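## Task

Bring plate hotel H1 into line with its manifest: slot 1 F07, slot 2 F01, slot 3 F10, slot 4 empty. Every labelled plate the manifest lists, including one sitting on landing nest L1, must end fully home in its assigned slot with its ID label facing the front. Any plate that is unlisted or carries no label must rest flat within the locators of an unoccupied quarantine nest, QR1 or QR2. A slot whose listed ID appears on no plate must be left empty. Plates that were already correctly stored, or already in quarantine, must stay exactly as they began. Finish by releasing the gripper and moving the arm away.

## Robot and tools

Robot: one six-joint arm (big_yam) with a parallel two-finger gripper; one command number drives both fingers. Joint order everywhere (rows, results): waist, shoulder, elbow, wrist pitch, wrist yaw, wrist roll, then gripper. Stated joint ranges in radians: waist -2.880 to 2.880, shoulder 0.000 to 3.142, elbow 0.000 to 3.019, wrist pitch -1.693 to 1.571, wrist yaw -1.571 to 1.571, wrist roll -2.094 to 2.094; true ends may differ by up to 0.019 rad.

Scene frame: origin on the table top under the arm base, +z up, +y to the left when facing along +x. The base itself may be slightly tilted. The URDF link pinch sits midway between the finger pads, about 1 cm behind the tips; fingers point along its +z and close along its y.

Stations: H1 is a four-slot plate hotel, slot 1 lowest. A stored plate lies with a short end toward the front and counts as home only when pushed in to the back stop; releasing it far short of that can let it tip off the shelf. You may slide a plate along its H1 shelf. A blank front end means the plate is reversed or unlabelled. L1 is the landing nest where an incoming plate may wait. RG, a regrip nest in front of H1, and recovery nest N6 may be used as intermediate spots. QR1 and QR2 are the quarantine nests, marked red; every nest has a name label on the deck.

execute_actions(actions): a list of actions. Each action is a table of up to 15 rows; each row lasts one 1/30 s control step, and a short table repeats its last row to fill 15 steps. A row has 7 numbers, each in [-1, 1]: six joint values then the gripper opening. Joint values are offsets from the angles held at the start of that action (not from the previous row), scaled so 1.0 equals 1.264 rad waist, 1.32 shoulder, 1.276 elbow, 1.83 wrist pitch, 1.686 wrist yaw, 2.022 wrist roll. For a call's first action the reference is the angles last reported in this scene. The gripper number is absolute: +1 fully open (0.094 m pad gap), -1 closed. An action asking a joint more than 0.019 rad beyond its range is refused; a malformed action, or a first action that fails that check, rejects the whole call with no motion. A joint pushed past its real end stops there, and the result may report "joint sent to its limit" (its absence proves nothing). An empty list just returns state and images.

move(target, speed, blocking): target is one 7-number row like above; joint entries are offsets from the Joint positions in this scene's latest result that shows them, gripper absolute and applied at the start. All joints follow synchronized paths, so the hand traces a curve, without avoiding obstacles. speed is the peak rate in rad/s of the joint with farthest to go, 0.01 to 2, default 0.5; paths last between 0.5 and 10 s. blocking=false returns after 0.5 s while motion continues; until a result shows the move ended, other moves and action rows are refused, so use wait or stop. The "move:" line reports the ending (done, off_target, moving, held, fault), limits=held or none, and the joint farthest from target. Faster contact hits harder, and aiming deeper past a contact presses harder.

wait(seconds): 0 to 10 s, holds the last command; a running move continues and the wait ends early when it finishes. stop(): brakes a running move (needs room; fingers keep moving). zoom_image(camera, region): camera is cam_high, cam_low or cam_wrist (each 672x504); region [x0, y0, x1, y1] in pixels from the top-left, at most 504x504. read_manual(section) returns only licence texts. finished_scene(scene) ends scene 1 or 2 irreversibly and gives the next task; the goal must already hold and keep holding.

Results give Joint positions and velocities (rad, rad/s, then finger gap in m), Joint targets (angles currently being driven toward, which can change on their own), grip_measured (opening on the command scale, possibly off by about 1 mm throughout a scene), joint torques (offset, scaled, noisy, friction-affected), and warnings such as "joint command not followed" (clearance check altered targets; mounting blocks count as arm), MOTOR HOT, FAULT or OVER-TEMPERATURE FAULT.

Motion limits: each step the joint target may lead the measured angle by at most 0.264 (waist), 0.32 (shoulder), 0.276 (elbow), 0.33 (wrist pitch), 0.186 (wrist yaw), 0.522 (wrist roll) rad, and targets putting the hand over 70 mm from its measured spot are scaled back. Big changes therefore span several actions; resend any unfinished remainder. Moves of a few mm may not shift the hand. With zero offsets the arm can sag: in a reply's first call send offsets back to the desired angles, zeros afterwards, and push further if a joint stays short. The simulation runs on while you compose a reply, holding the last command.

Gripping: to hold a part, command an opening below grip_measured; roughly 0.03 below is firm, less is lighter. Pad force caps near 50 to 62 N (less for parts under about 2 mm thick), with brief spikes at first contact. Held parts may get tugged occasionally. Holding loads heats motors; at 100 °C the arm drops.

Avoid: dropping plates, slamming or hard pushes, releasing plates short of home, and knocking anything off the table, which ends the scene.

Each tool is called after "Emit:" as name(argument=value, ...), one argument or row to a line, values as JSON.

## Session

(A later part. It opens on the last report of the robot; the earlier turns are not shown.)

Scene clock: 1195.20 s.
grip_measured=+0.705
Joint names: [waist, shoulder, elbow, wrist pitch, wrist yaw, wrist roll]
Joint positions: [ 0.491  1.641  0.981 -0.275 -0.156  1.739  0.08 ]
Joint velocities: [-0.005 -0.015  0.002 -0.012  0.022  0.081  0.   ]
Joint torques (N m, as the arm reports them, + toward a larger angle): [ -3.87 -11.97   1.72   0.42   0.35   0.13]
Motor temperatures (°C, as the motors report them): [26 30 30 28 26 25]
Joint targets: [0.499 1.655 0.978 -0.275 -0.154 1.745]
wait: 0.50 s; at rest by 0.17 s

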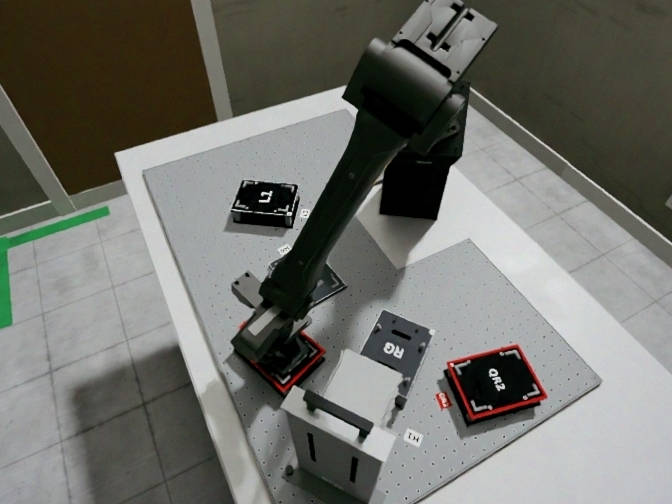

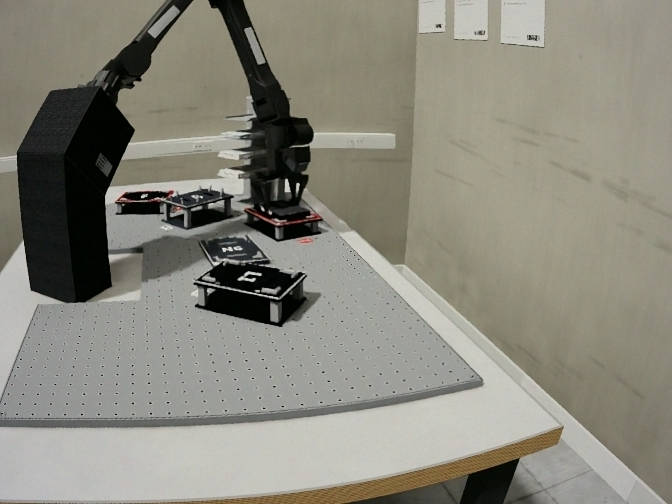

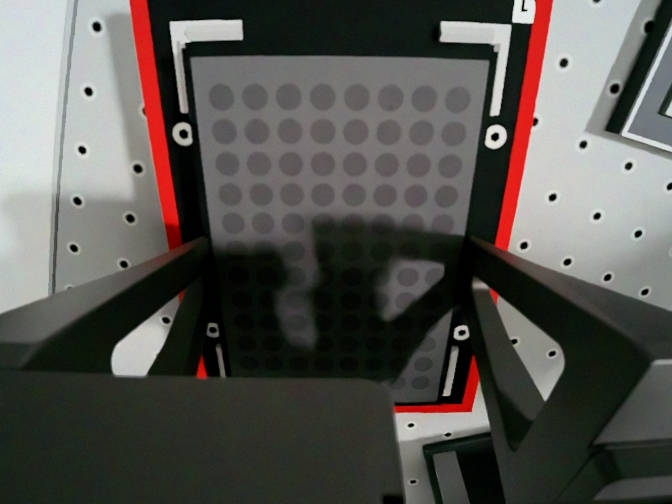

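Emit:
zoom_image(
  camera="cam_wrist",
  region=[420, 0, 530, 90],
)

Emit:
zoom_image(
  camera="cam_wrist",
  region=[160, 0, 270, 90],
)

Region (420, 0, 530, 90) of cam_wrist's 672x504 image, scaled by 4.582, with more detail than that image has; it fills the top 412 rows of this view, and the rest is white.

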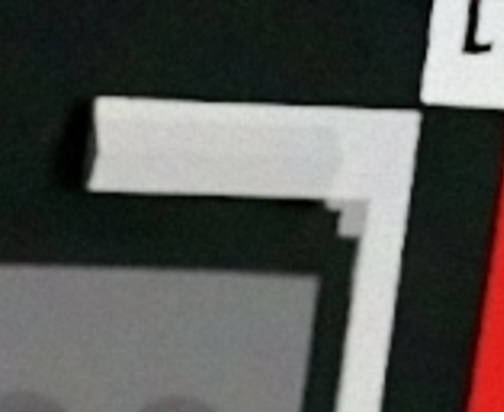

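Region (160, 0, 270, 90) of cam_wrist's 672x504 image, scaled by 4.582, with more detail than that image has; it fills the top 412 rows of this view, and the rest is white.

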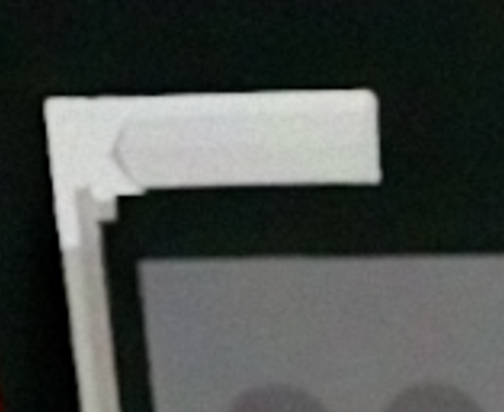

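Emit:
execute_actions(
  actions=[
    [[0.004,0.004,-0.0024,0.0,0.001,0.003,0.67],[0.004,0.004,-0.0024,0.0,0.001,0.003,0.69],[0.004,0.004,-0.0024,0.0,0.001,0.003,0.71],[0.004,0.004,-0.0024,0.0,0.001,0.003,0.73],[0.004,0.004,-0.0024,0.0,0.001,0.003,0.76],[0.004,0.004,-0.0024,0.0,0.001,0.003,0.8],[0.004,0.004,-0.0024,0.0,0.001,0.003,0.85],[0.004,0.004,-0.0024,0.0,0.001,0.003,0.9],[0.004,0.004,-0.0024,0.0,0.001,0.003,1.0]],
  ],
)

Emit:
wait(
  seconds=0.5,
)

Scene clock: 1211.03 s.
grip_measured=+1.000
Joint names: [waist, shoulder, elbow, wrist pitch, wrist yaw, wrist roll]
Joint positions: [ 0.491  1.641  0.981 -0.275 -0.156  1.739  0.094]
Joint velocities: [-0.005 -0.015 -0.002 -0.002 -0.007 -0.066  0.   ]
Joint torques (N m, as the arm reports them, + toward a larger angle): [ -3.7  -13.04   1.83   0.37   0.35   0.07]
Motor temperatures (°C, as the motors report them): [26 30 30 28 26 25]
Joint targets: [0.496 1.647 0.978 -0.275 -0.154 1.745]

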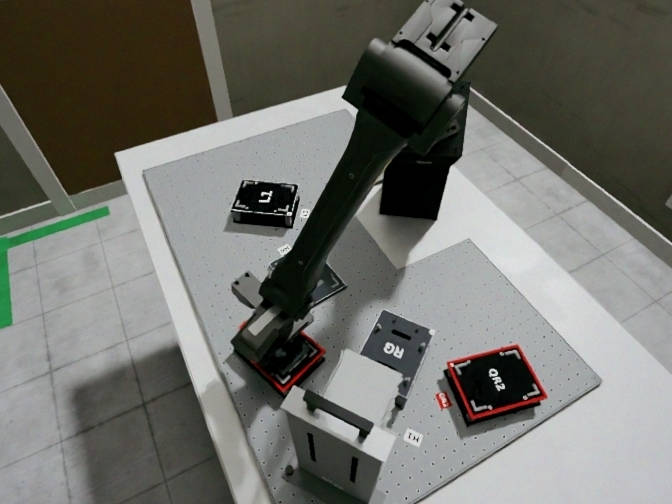

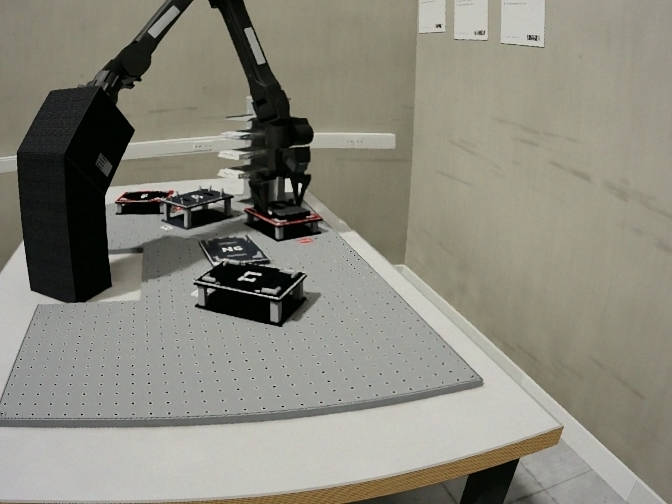

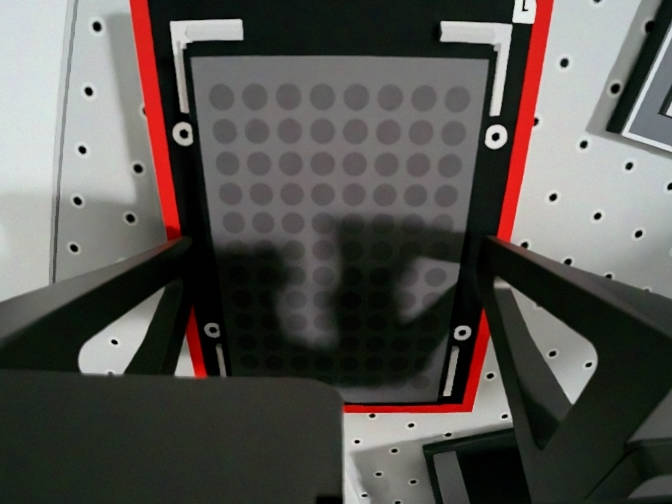

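Scene clock: 1211.53 s.
grip_measured=+1.000
Joint names: [waist, shoulder, elbow, wrist pitch, wrist yaw, wrist roll]
Joint positions: [ 0.491  1.641  0.981 -0.275 -0.156  1.739  0.094]
Joint velocities: [-0.005 -0.005 -0.017 -0.007 -0.007  0.022  0.   ]
Joint torques (N m, as the arm reports them, + toward a larger angle): [ -4.01 -12.58   1.69   0.43   0.34   0.11]
Motor temperatures (°C, as the motors report them): [26 30 30 28 26 25]
Joint targets: [0.496 1.647 0.978 -0.275 -0.154 1.745]
wait: 0.50 s; at rest by 0.17 s

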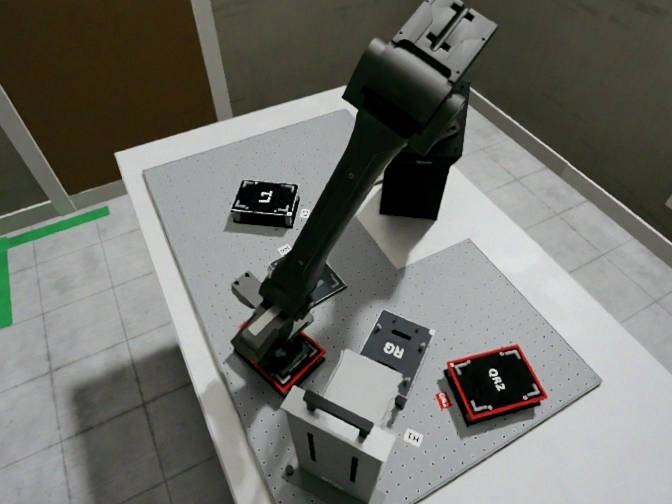

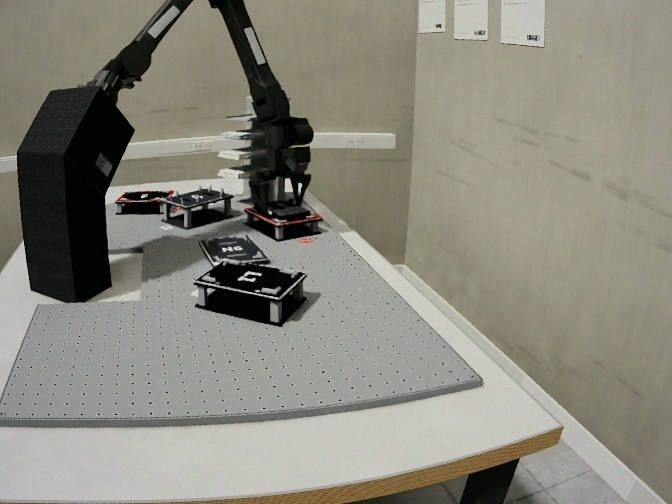

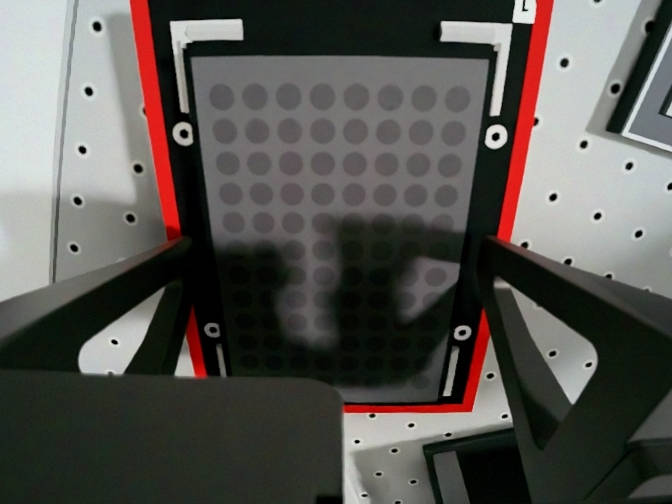

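Emit:
zoom_image(
  camera="cam_wrist",
  region=[150, 0, 530, 130],
)

Emit:
zoom_image(
  camera="cam_wrist",
  region=[180, 300, 500, 420],
)

Emit:
zoom_image(
  camera="cam_wrist",
  region=[160, 0, 270, 90],
)

Emit:
zoom_image(
  camera="cam_wrist",
  region=[420, 0, 530, 90],
)

Region (150, 0, 530, 130) of cam_wrist's 672x504 image, scaled by 1.326, with more detail than that image has; it fills the top 172 rows of this view, and the rest is white.

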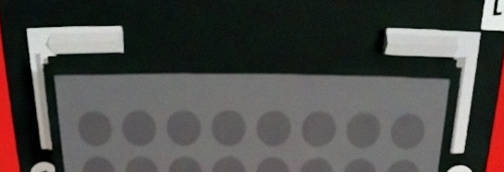

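Region (180, 300, 500, 420) of cam_wrist's 672x504 image, scaled by 1.575, with more detail than that image has; it fills the top 189 rows of this view, and the rest is white.

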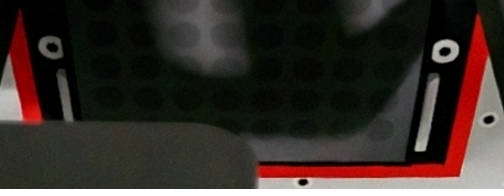

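Region (160, 0, 270, 90) of cam_wrist's 672x504 image, scaled by 4.582, with more detail than that image has; it fills the top 412 rows of this view, and the rest is white.

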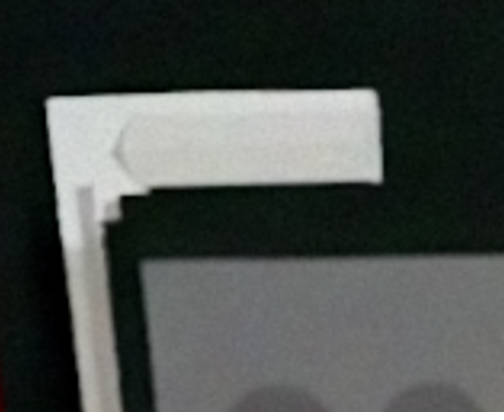

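Region (420, 0, 530, 90) of cam_wrist's 672x504 image, scaled by 4.582, with more detail than that image has; it fills the top 412 rows of this view, and the rest is white.

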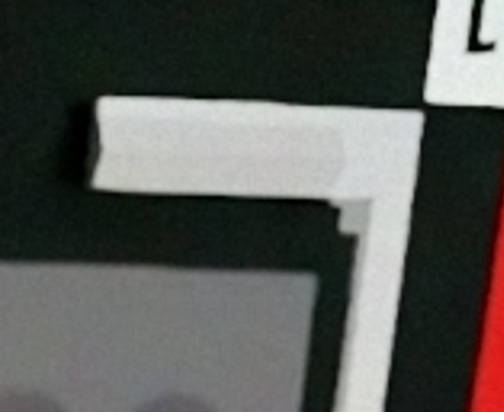

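Emit:
zoom_image(
  camera="cam_low",
  region=[235, 180, 335, 250],
)

Region (235, 180, 335, 250) of cam_low's 672x504 image, scaled by 5.040, with more detail than that image has; it fills the top 353 rows of this view, and the rest is white.

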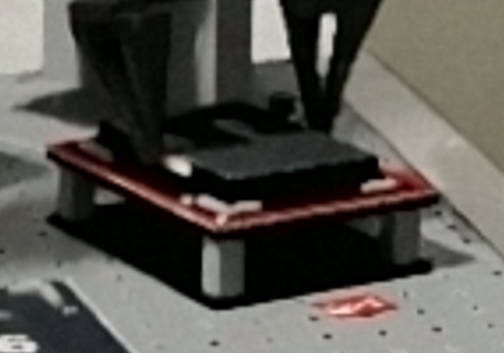

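Emit:
move(
  target=[-0.0435, -0.1227, -0.033, -0.0705, -0.0178, -0.0232, 1.0],
  speed=0.3,
)

Scene clock: 1332.57 s.
grip_measured=+1.000
Joint names: [waist, shoulder, elbow, wrist pitch, wrist yaw, wrist roll]
Joint positions: [ 0.445  1.483  0.947 -0.394 -0.183  1.701  0.094]
Joint velocities: [-0.005 -0.005 -0.022 -0.002  0.007 -0.051  0.   ]
Joint torques (N m, as the arm reports them, + toward a larger angle): [ -5.14 -12.48   2.42  -0.02   0.2   -0.09]
Motor temperatures (°C, as the motors report them): [26 30 30 28 26 25]
Joint targets: [0.436 1.479 0.939 -0.404 -0.186 1.692]
move: done; limits=none; farthest joint: the wrist pitch, 0.010 radians from its target (0.129 radians at the start)

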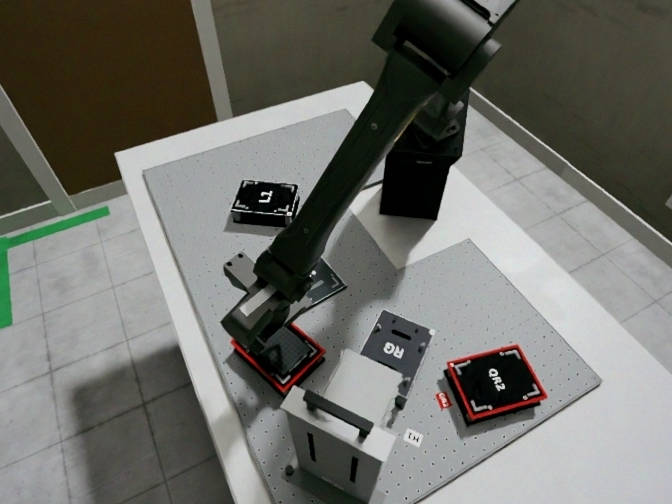

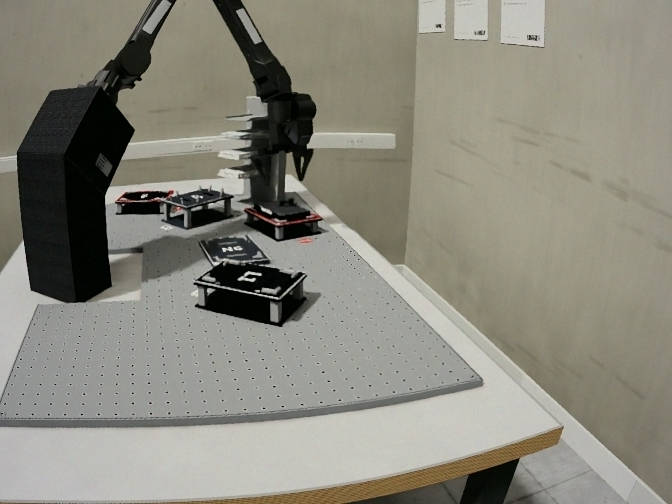

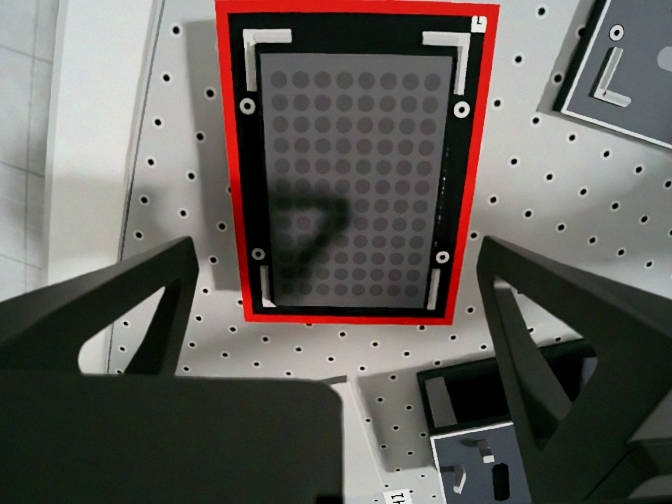

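Emit:
move(
  target=[0.1622, -0.1008, -0.5462, 0.8984, 0.2568, -0.7621, 1.0],
  speed=0.9,
)

Scene clock: 1340.30 s.
grip_measured=+1.000
Joint names: [waist, shoulder, elbow, wrist pitch, wrist yaw, wrist roll]
Joint positions: [0.64  1.361 0.254 1.231 0.247 0.168 0.094]
Joint velocities: [ 0.005 -0.015  0.017  0.002  0.022 -0.095  0.   ]
Joint torques (N m, as the arm reports them, + toward a larger angle): [-0.4  -9.09 -0.8   2.9   0.43 -0.02]
Motor temperatures (°C, as the motors report them): [26 30 30 28 26 25]
Joint targets: [0.650 1.350 0.250 1.250 0.250 0.160]
move: done; limits=none; farthest joint: the wrist pitch, 0.020 radians from its target (1.644 radians at the start)

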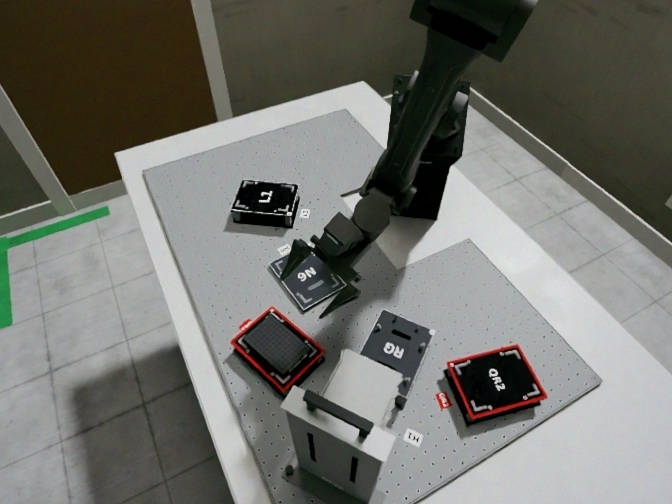

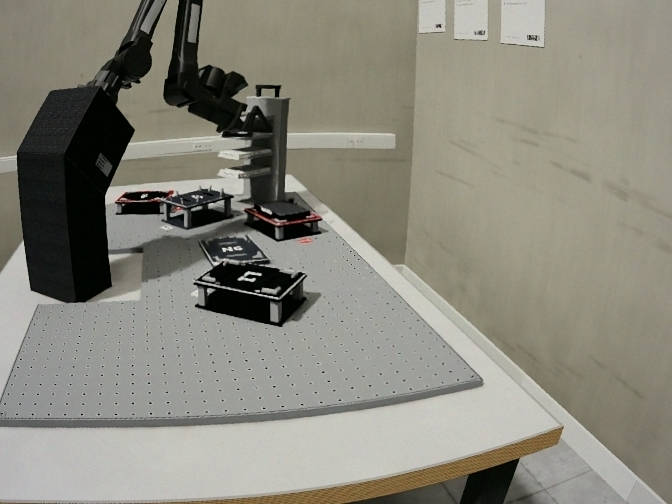

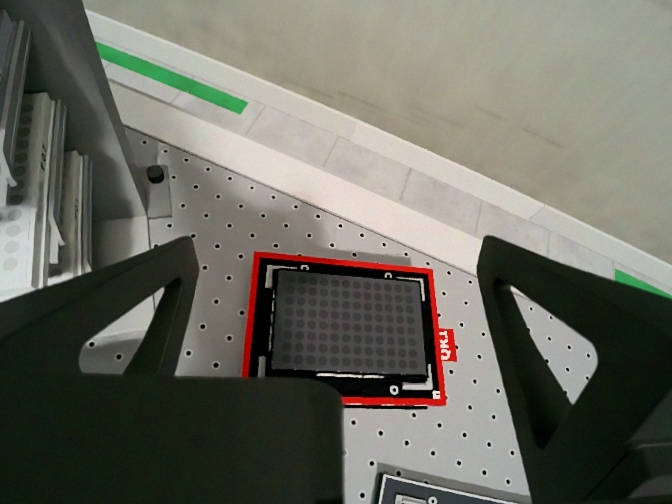

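Emit:
move(
  target=[0.3218, 0.1326, 0.0486, 0.1071, 0.0297, -0.0125, 1.0],
  speed=0.4,
)

Scene clock: 1353.90 s.
grip_measured=+1.000
Joint names: [waist, shoulder, elbow, wrist pitch, wrist yaw, wrist roll]
Joint positions: [1.044 1.528 0.309 1.406 0.295 0.152 0.094]
Joint velocities: [-0.005 -0.024 -0.012  0.002  0.037 -0.037  0.   ]
Joint torques (N m, as the arm reports them, + toward a larger angle): [ 0.69 -8.57 -1.18  3.04  0.27 -0.04]
Motor temperatures (°C, as the motors report them): [26 30 30 28 26 25]
Joint targets: [1.047 1.536 0.316 1.426 0.297 0.143]
move: off_target; limits=none; farthest joint: the wrist pitch, 0.021 radians from its target (0.196 radians at the start)

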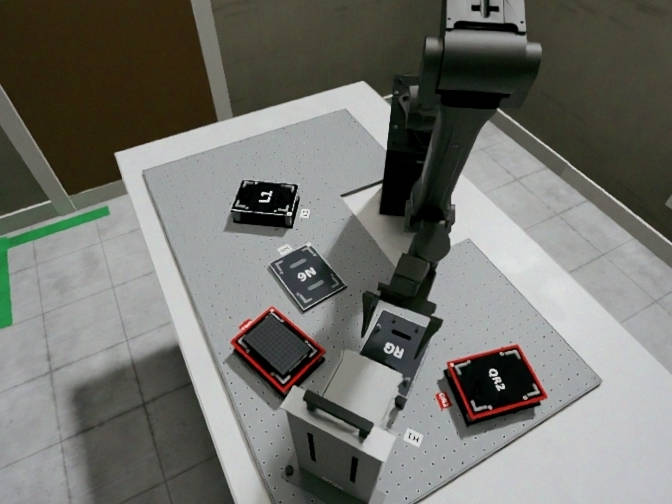

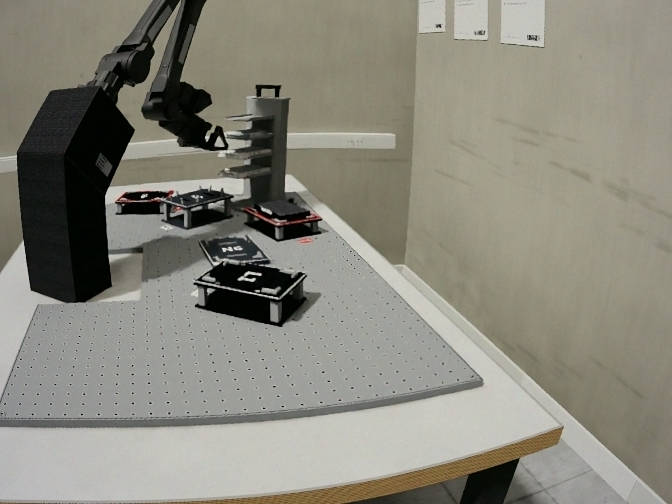

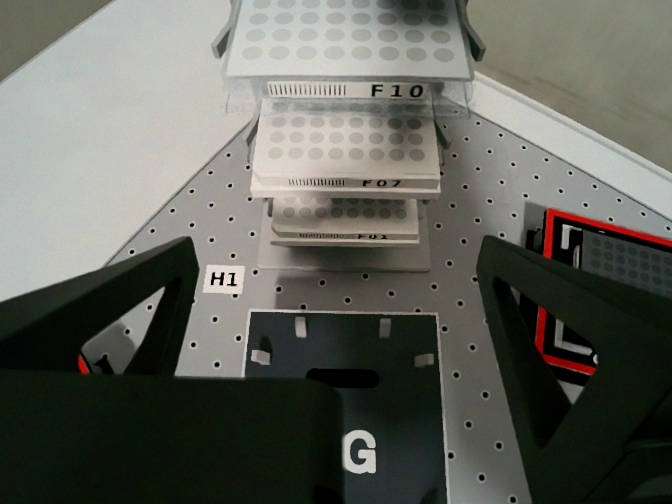

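Emit:
move(
  target=[-0.0422, 0.0372, 0.0812, -0.0363, -0.0241, 0.0072, 1.0],
  speed=0.12,
)

Scene clock: 1361.67 s.
grip_measured=+1.000
Joint names: [waist, shoulder, elbow, wrist pitch, wrist yaw, wrist roll]
Joint positions: [0.999 1.567 0.407 1.35  0.256 0.158 0.094]
Joint velocities: [ 0.005 -0.005  0.002 -0.017 -0.066 -0.051  0.   ]
Joint torques (N m, as the arm reports them, + toward a larger angle): [-0.24 -9.08 -0.91  1.68  0.05  0.12]
Motor temperatures (°C, as the motors report them): [26 30 30 28 26 25]
Joint targets: [0.990 1.578 0.413 1.340 0.254 0.166]
move: done; limits=none; farthest joint: the shoulder, 0.010 radians from its target (0.049 radians at the start)

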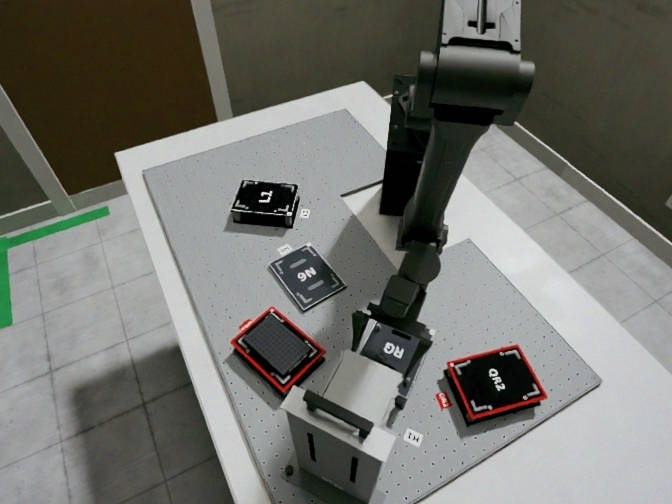

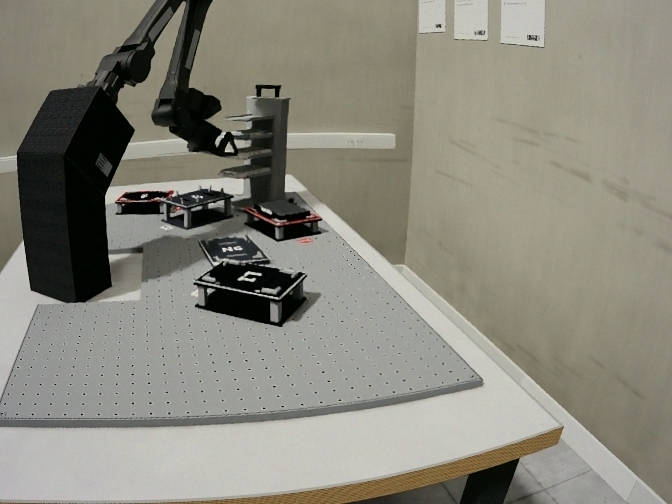

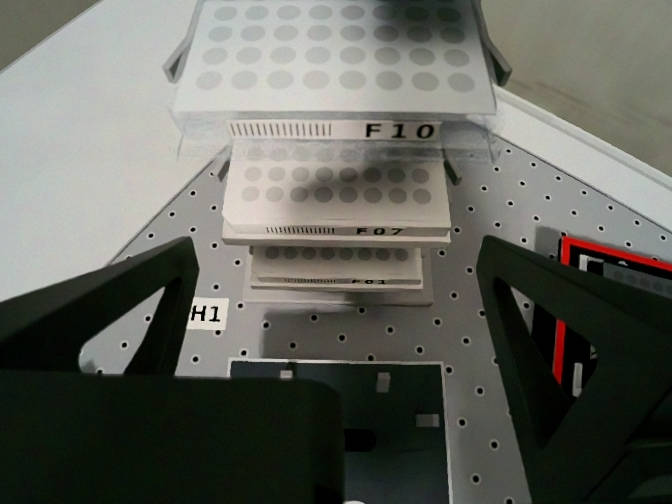

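Emit:
zoom_image(
  camera="cam_wrist",
  region=[180, 130, 500, 310],
)

Region (180, 130, 500, 310) of cam_wrist's 672x504 image, scaled by 1.575, with more detail than that image has; it fills the top 284 rows of this view, and the rest is white.

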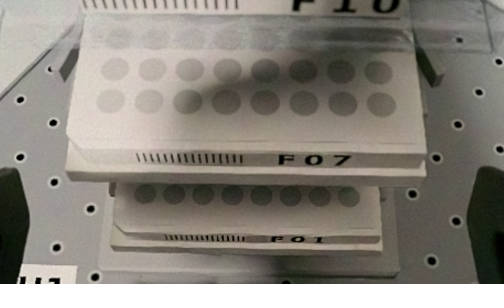

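Emit:
move(
  target=[-0.0287, 0.0423, 0.0864, -0.0423, -0.0173, 0.0063, 1.0],
  speed=0.08,
)

Scene clock: 1396.43 s.
grip_measured=+1.000
Joint names: [waist, shoulder, elbow, wrist pitch, wrist yaw, wrist roll]
Joint positions: [0.973 1.612 0.51  1.283 0.229 0.162 0.094]
Joint velocities: [-0.005 -0.015  0.012  0.022  0.022  0.007  0.   ]
Joint torques (N m, as the arm reports them, + toward a larger angle): [-0.91 -9.79 -0.29  1.58  0.13  0.1 ]
Motor temperatures (°C, as the motors report them): [26 30 30 28 26 25]
Joint targets: [0.963 1.623 0.517 1.273 0.227 0.170]
move: done; limits=none; farthest joint: the shoulder, 0.011 radians from its target (0.055 radians at the start)

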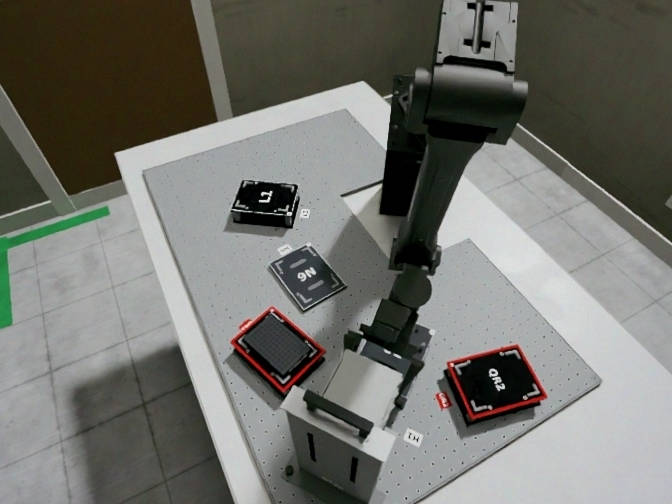

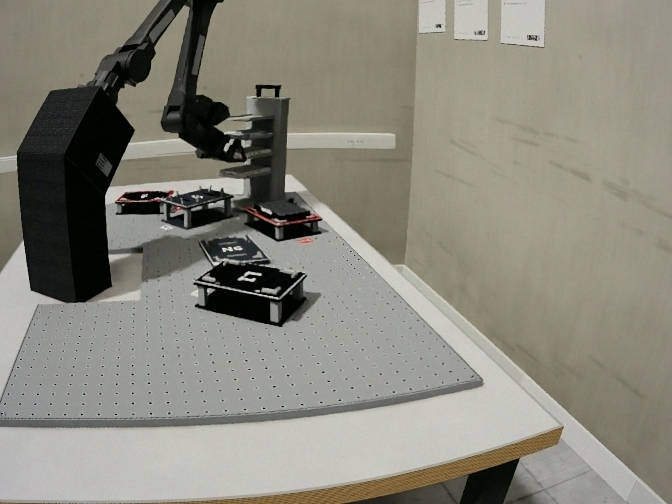

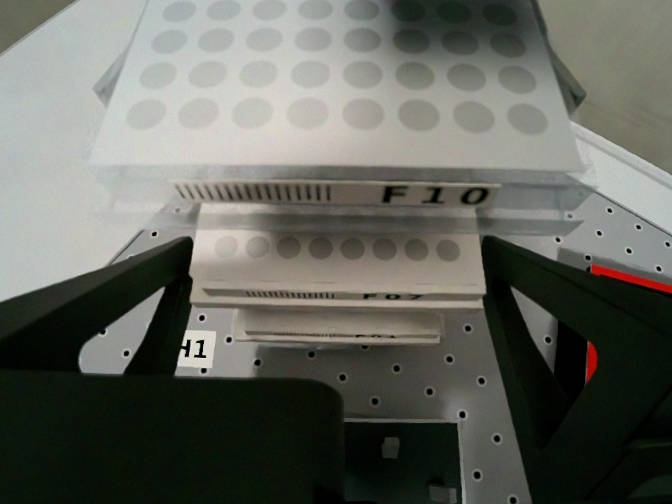

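Emit:
zoom_image(
  camera="cam_wrist",
  region=[150, 190, 530, 350],
)

Emit:
zoom_image(
  camera="cam_low",
  region=[180, 90, 310, 200],
)

Region (150, 190, 530, 350) of cam_wrist's 672x504 image, scaled by 1.326, with more detail than that image has; it fills the top 212 rows of this view, and the rest is white.

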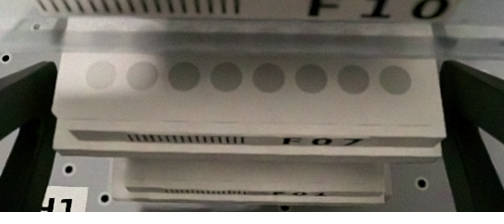

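Region (180, 90, 310, 200) of cam_low's 672x504 image, scaled by 3.877, with more detail than that image has; it fills the top 426 rows of this view, and the rest is white.

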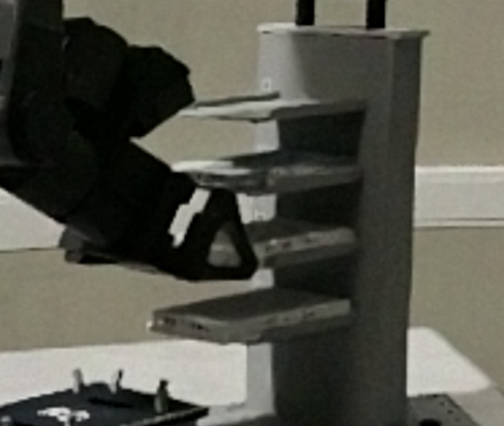

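Emit:
execute_actions(
  actions=[
    [[0,0.003,0.002,0,0,0,0.95],[0,0.003,0.002,0,0,0,0.92],[0,0.003,0.002,0,0,0,0.89],[0,0.003,0.002,0,0,0,0.87],[0,0.003,0.002,0,0,0,0.85],[0,0.003,0.002,0,0,0,0.84],[0,0.003,0.002,0,0,0,0.83],[0,0.003,0.002,0,0,0,0.82],[0,0.003,0.002,0,0,0,0.81],[0,0.003,0.002,0,0,0,0.80],[0,0.003,0.002,0,0,0,0.79],[0,0.003,0.002,0,0,0,0.78]],
  ],
)

Emit:
wait(
  seconds=0.5,
)

Scene clock: 1426.07 s.
grip_measured=+0.795
Joint names: [waist, shoulder, elbow, wrist pitch, wrist yaw, wrist roll]
Joint positions: [0.971 1.613 0.505 1.283 0.231 0.159 0.084]
Joint velocities: [-0.015 -0.005  0.007  0.007 -0.037  0.007 -0.001]
Joint torques (N m, as the arm reports them, + toward a larger angle): [  0.91 -10.68  -0.2    2.05   0.07   0.06]
Motor temperatures (°C, as the motors report them): [26 30 30 28 26 25]
Joint targets: [0.973 1.616 0.513 1.283 0.229 0.162]

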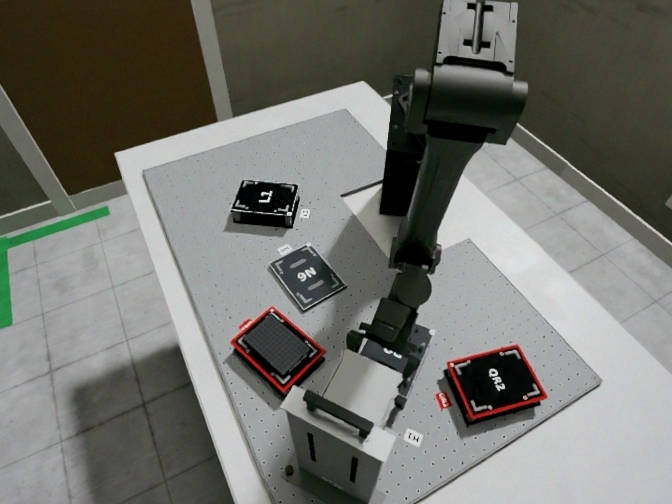

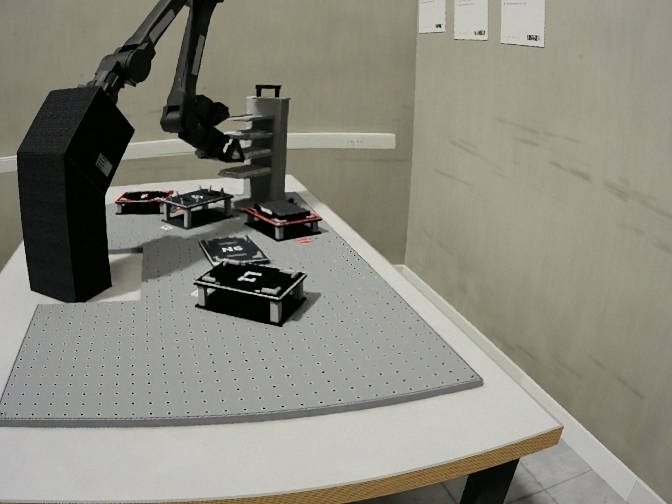

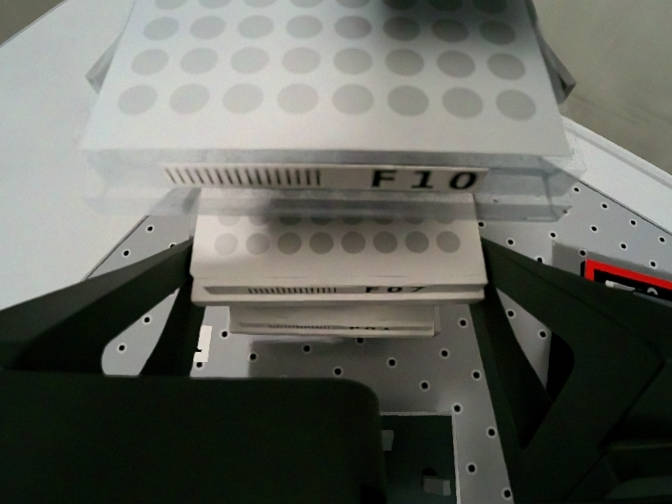

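Scene clock: 1426.57 s.
grip_measured=+0.795
Joint names: [waist, shoulder, elbow, wrist pitch, wrist yaw, wrist roll]
Joint positions: [0.971 1.613 0.505 1.283 0.231 0.159 0.084]
Joint velocities: [ 0.005 -0.005 -0.002  0.002  0.007 -0.037 -0.   ]
Joint torques (N m, as the arm reports them, + toward a larger angle): [  0.17 -10.25  -0.2    2.09   0.1    0.05]
Motor temperatures (°C, as the motors report them): [26 30 30 28 26 25]
Joint targets: [0.973 1.616 0.513 1.283 0.229 0.162]
wait: 0.50 s; at rest by 0.17 s

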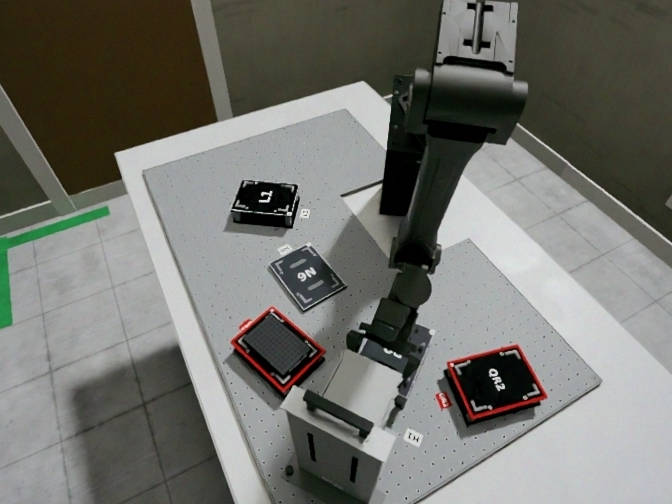

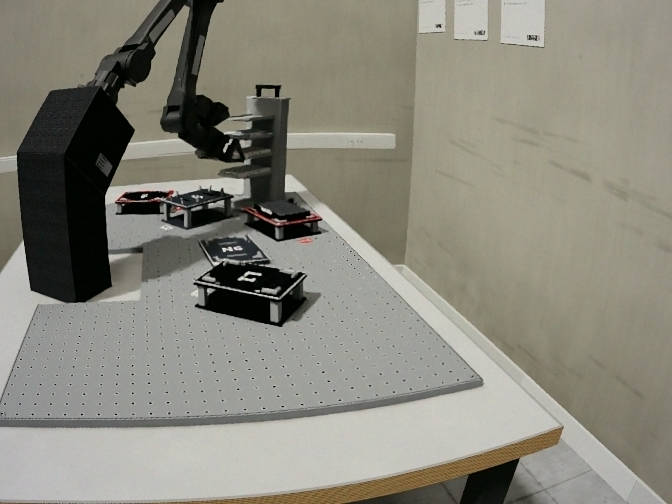

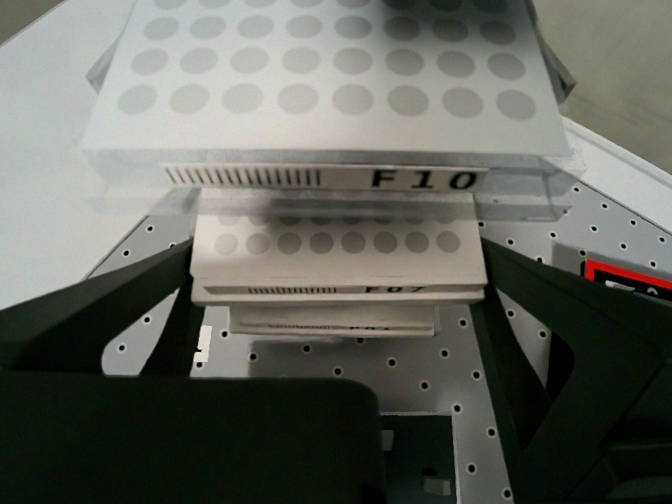

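Emit:
execute_actions(
  actions=[
    [[0,0,0,0.003,0,0,0.77],[0,0,0,0.005,0,0,0.76]],
    [[0.00633,-0.00758,-0.00313,0.00984,0.00119,-0.00396,0.76],[0.00672,-0.00831,-0.00455,0.01039,0.00148,-0.00403,0.76],[0.00711,-0.00904,-0.00596,0.01093,0.00177,-0.0041,0.76],[0.0075,-0.00977,-0.00738,0.01148,0.00205,-0.00417,0.76],[0.00789,-0.0105,-0.0088,0.01203,0.00234,-0.00424,0.76],[0.00828,-0.01123,-0.01021,0.01257,0.00263,-0.00431,0.76],[0.00867,-0.01196,-0.01163,0.01312,0.00292,-0.00438,0.76],[0.00906,-0.01269,-0.01305,0.01367,0.00321,-0.00446,0.76],[0.00945,-0.01342,-0.01446,0.01421,0.00349,-0.00453,0.76],[0.00984,-0.01415,-0.01588,0.01476,0.00378,-0.0046,0.76],[0.01023,-0.01488,-0.0173,0.0153,0.00407,-0.00467,0.76],[0.01062,-0.01561,-0.01871,0.01585,0.00436,-0.00474,0.76],[0.01101,-0.01634,-0.02013,0.0164,0.00464,-0.00481,0.76],[0.0114,-0.01707,-0.02154,0.01694,0.00493,-0.00488,0.76],[0.01179,-0.0178,-0.02296,0.01749,0.00522,-0.00495,0.76]],
  ],
)

Emit:
wait(
  seconds=0.7,
)

Scene clock: 1491.03 s.
grip_measured=+0.785
Joint names: [waist, shoulder, elbow, wrist pitch, wrist yaw, wrist roll]
Joint positions: [0.975 1.609 0.492 1.291 0.236 0.158 0.084]
Joint velocities: [ 0.015 -0.034 -0.071  0.007  0.007  0.022 -0.001]
Joint torques (N m, as the arm reports them, + toward a larger angle): [  0.79 -12.62  -1.76   3.08   0.3   -0.05]
Motor temperatures (°C, as the motors report them): [26 30 29 28 26 25]
Joint targets: [0.986 1.589 0.475 1.315 0.240 0.149]

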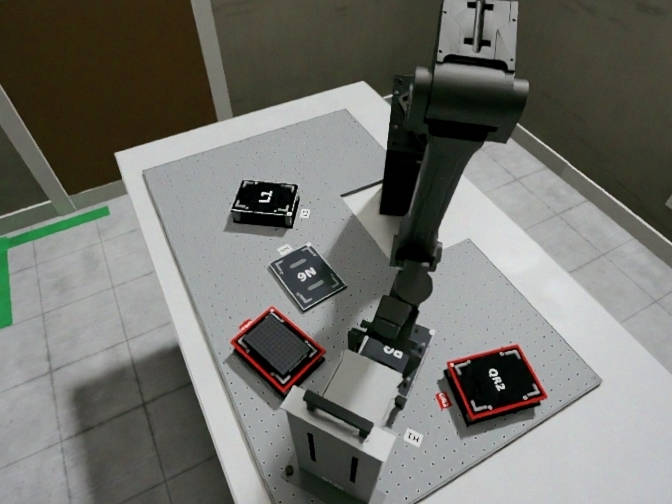

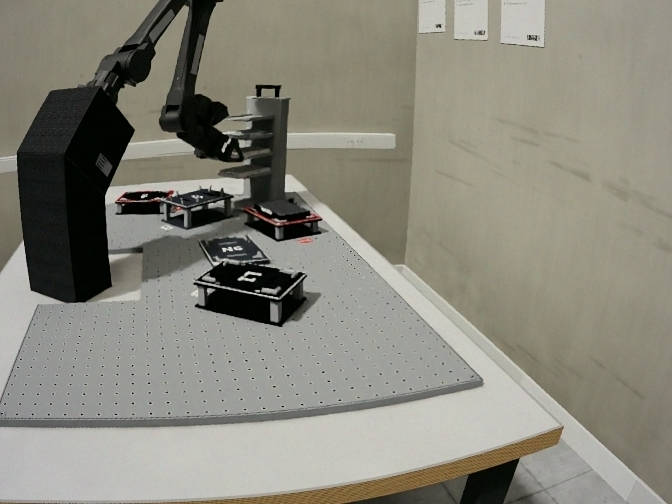

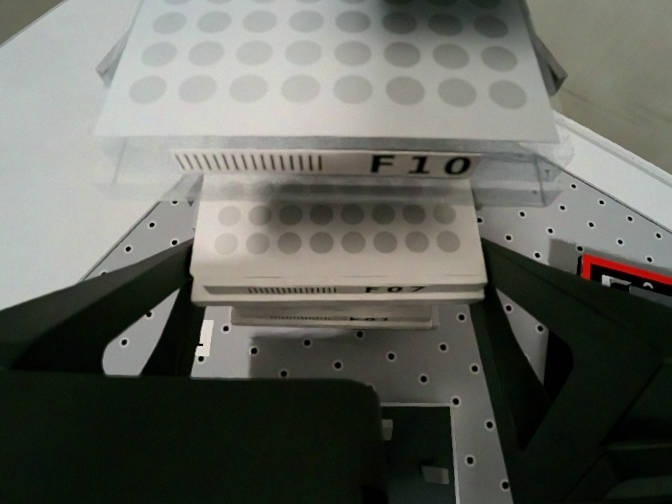

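Scene clock: 1491.73 s.
grip_measured=+0.785
Joint names: [waist, shoulder, elbow, wrist pitch, wrist yaw, wrist roll]
Joint positions: [0.977 1.607 0.485 1.293 0.237 0.158 0.084]
Joint velocities: [-0.005 -0.005 -0.007 -0.007  0.051  0.022  0.001]
Joint torques (N m, as the arm reports them, + toward a larger angle): [  0.98 -12.13  -1.81   3.13   0.3   -0.05]
Motor temperatures (°C, as the motors report them): [26 30 29 28 26 25]
Joint targets: [0.986 1.590 0.475 1.315 0.240 0.149]
wait: 0.70 s; at rest by 0.27 s

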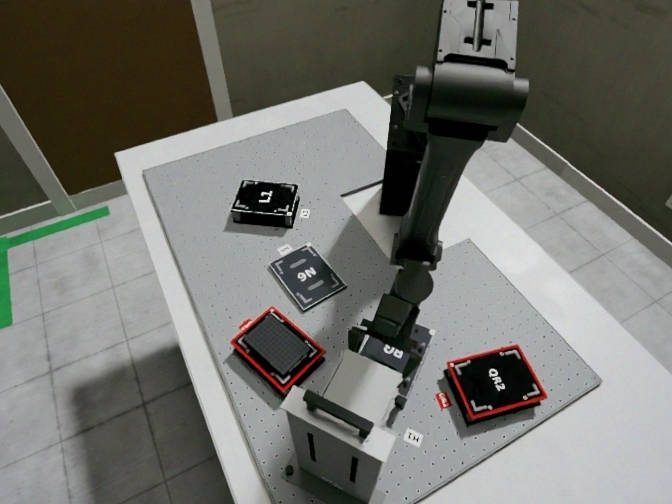

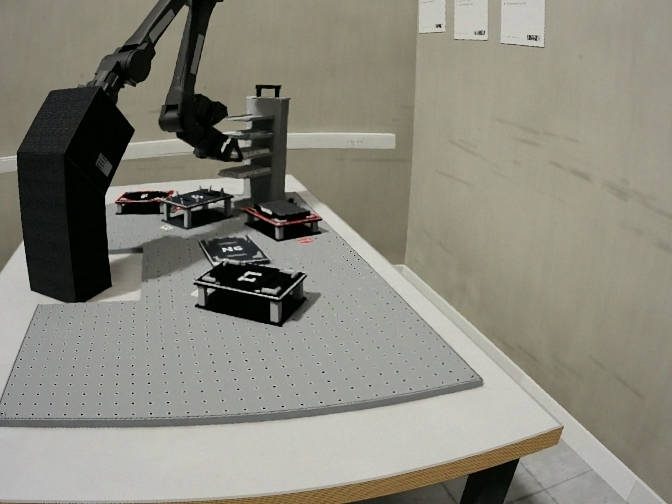

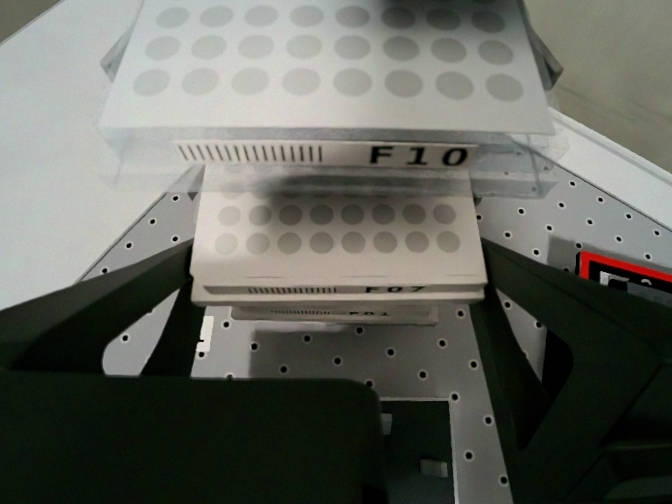

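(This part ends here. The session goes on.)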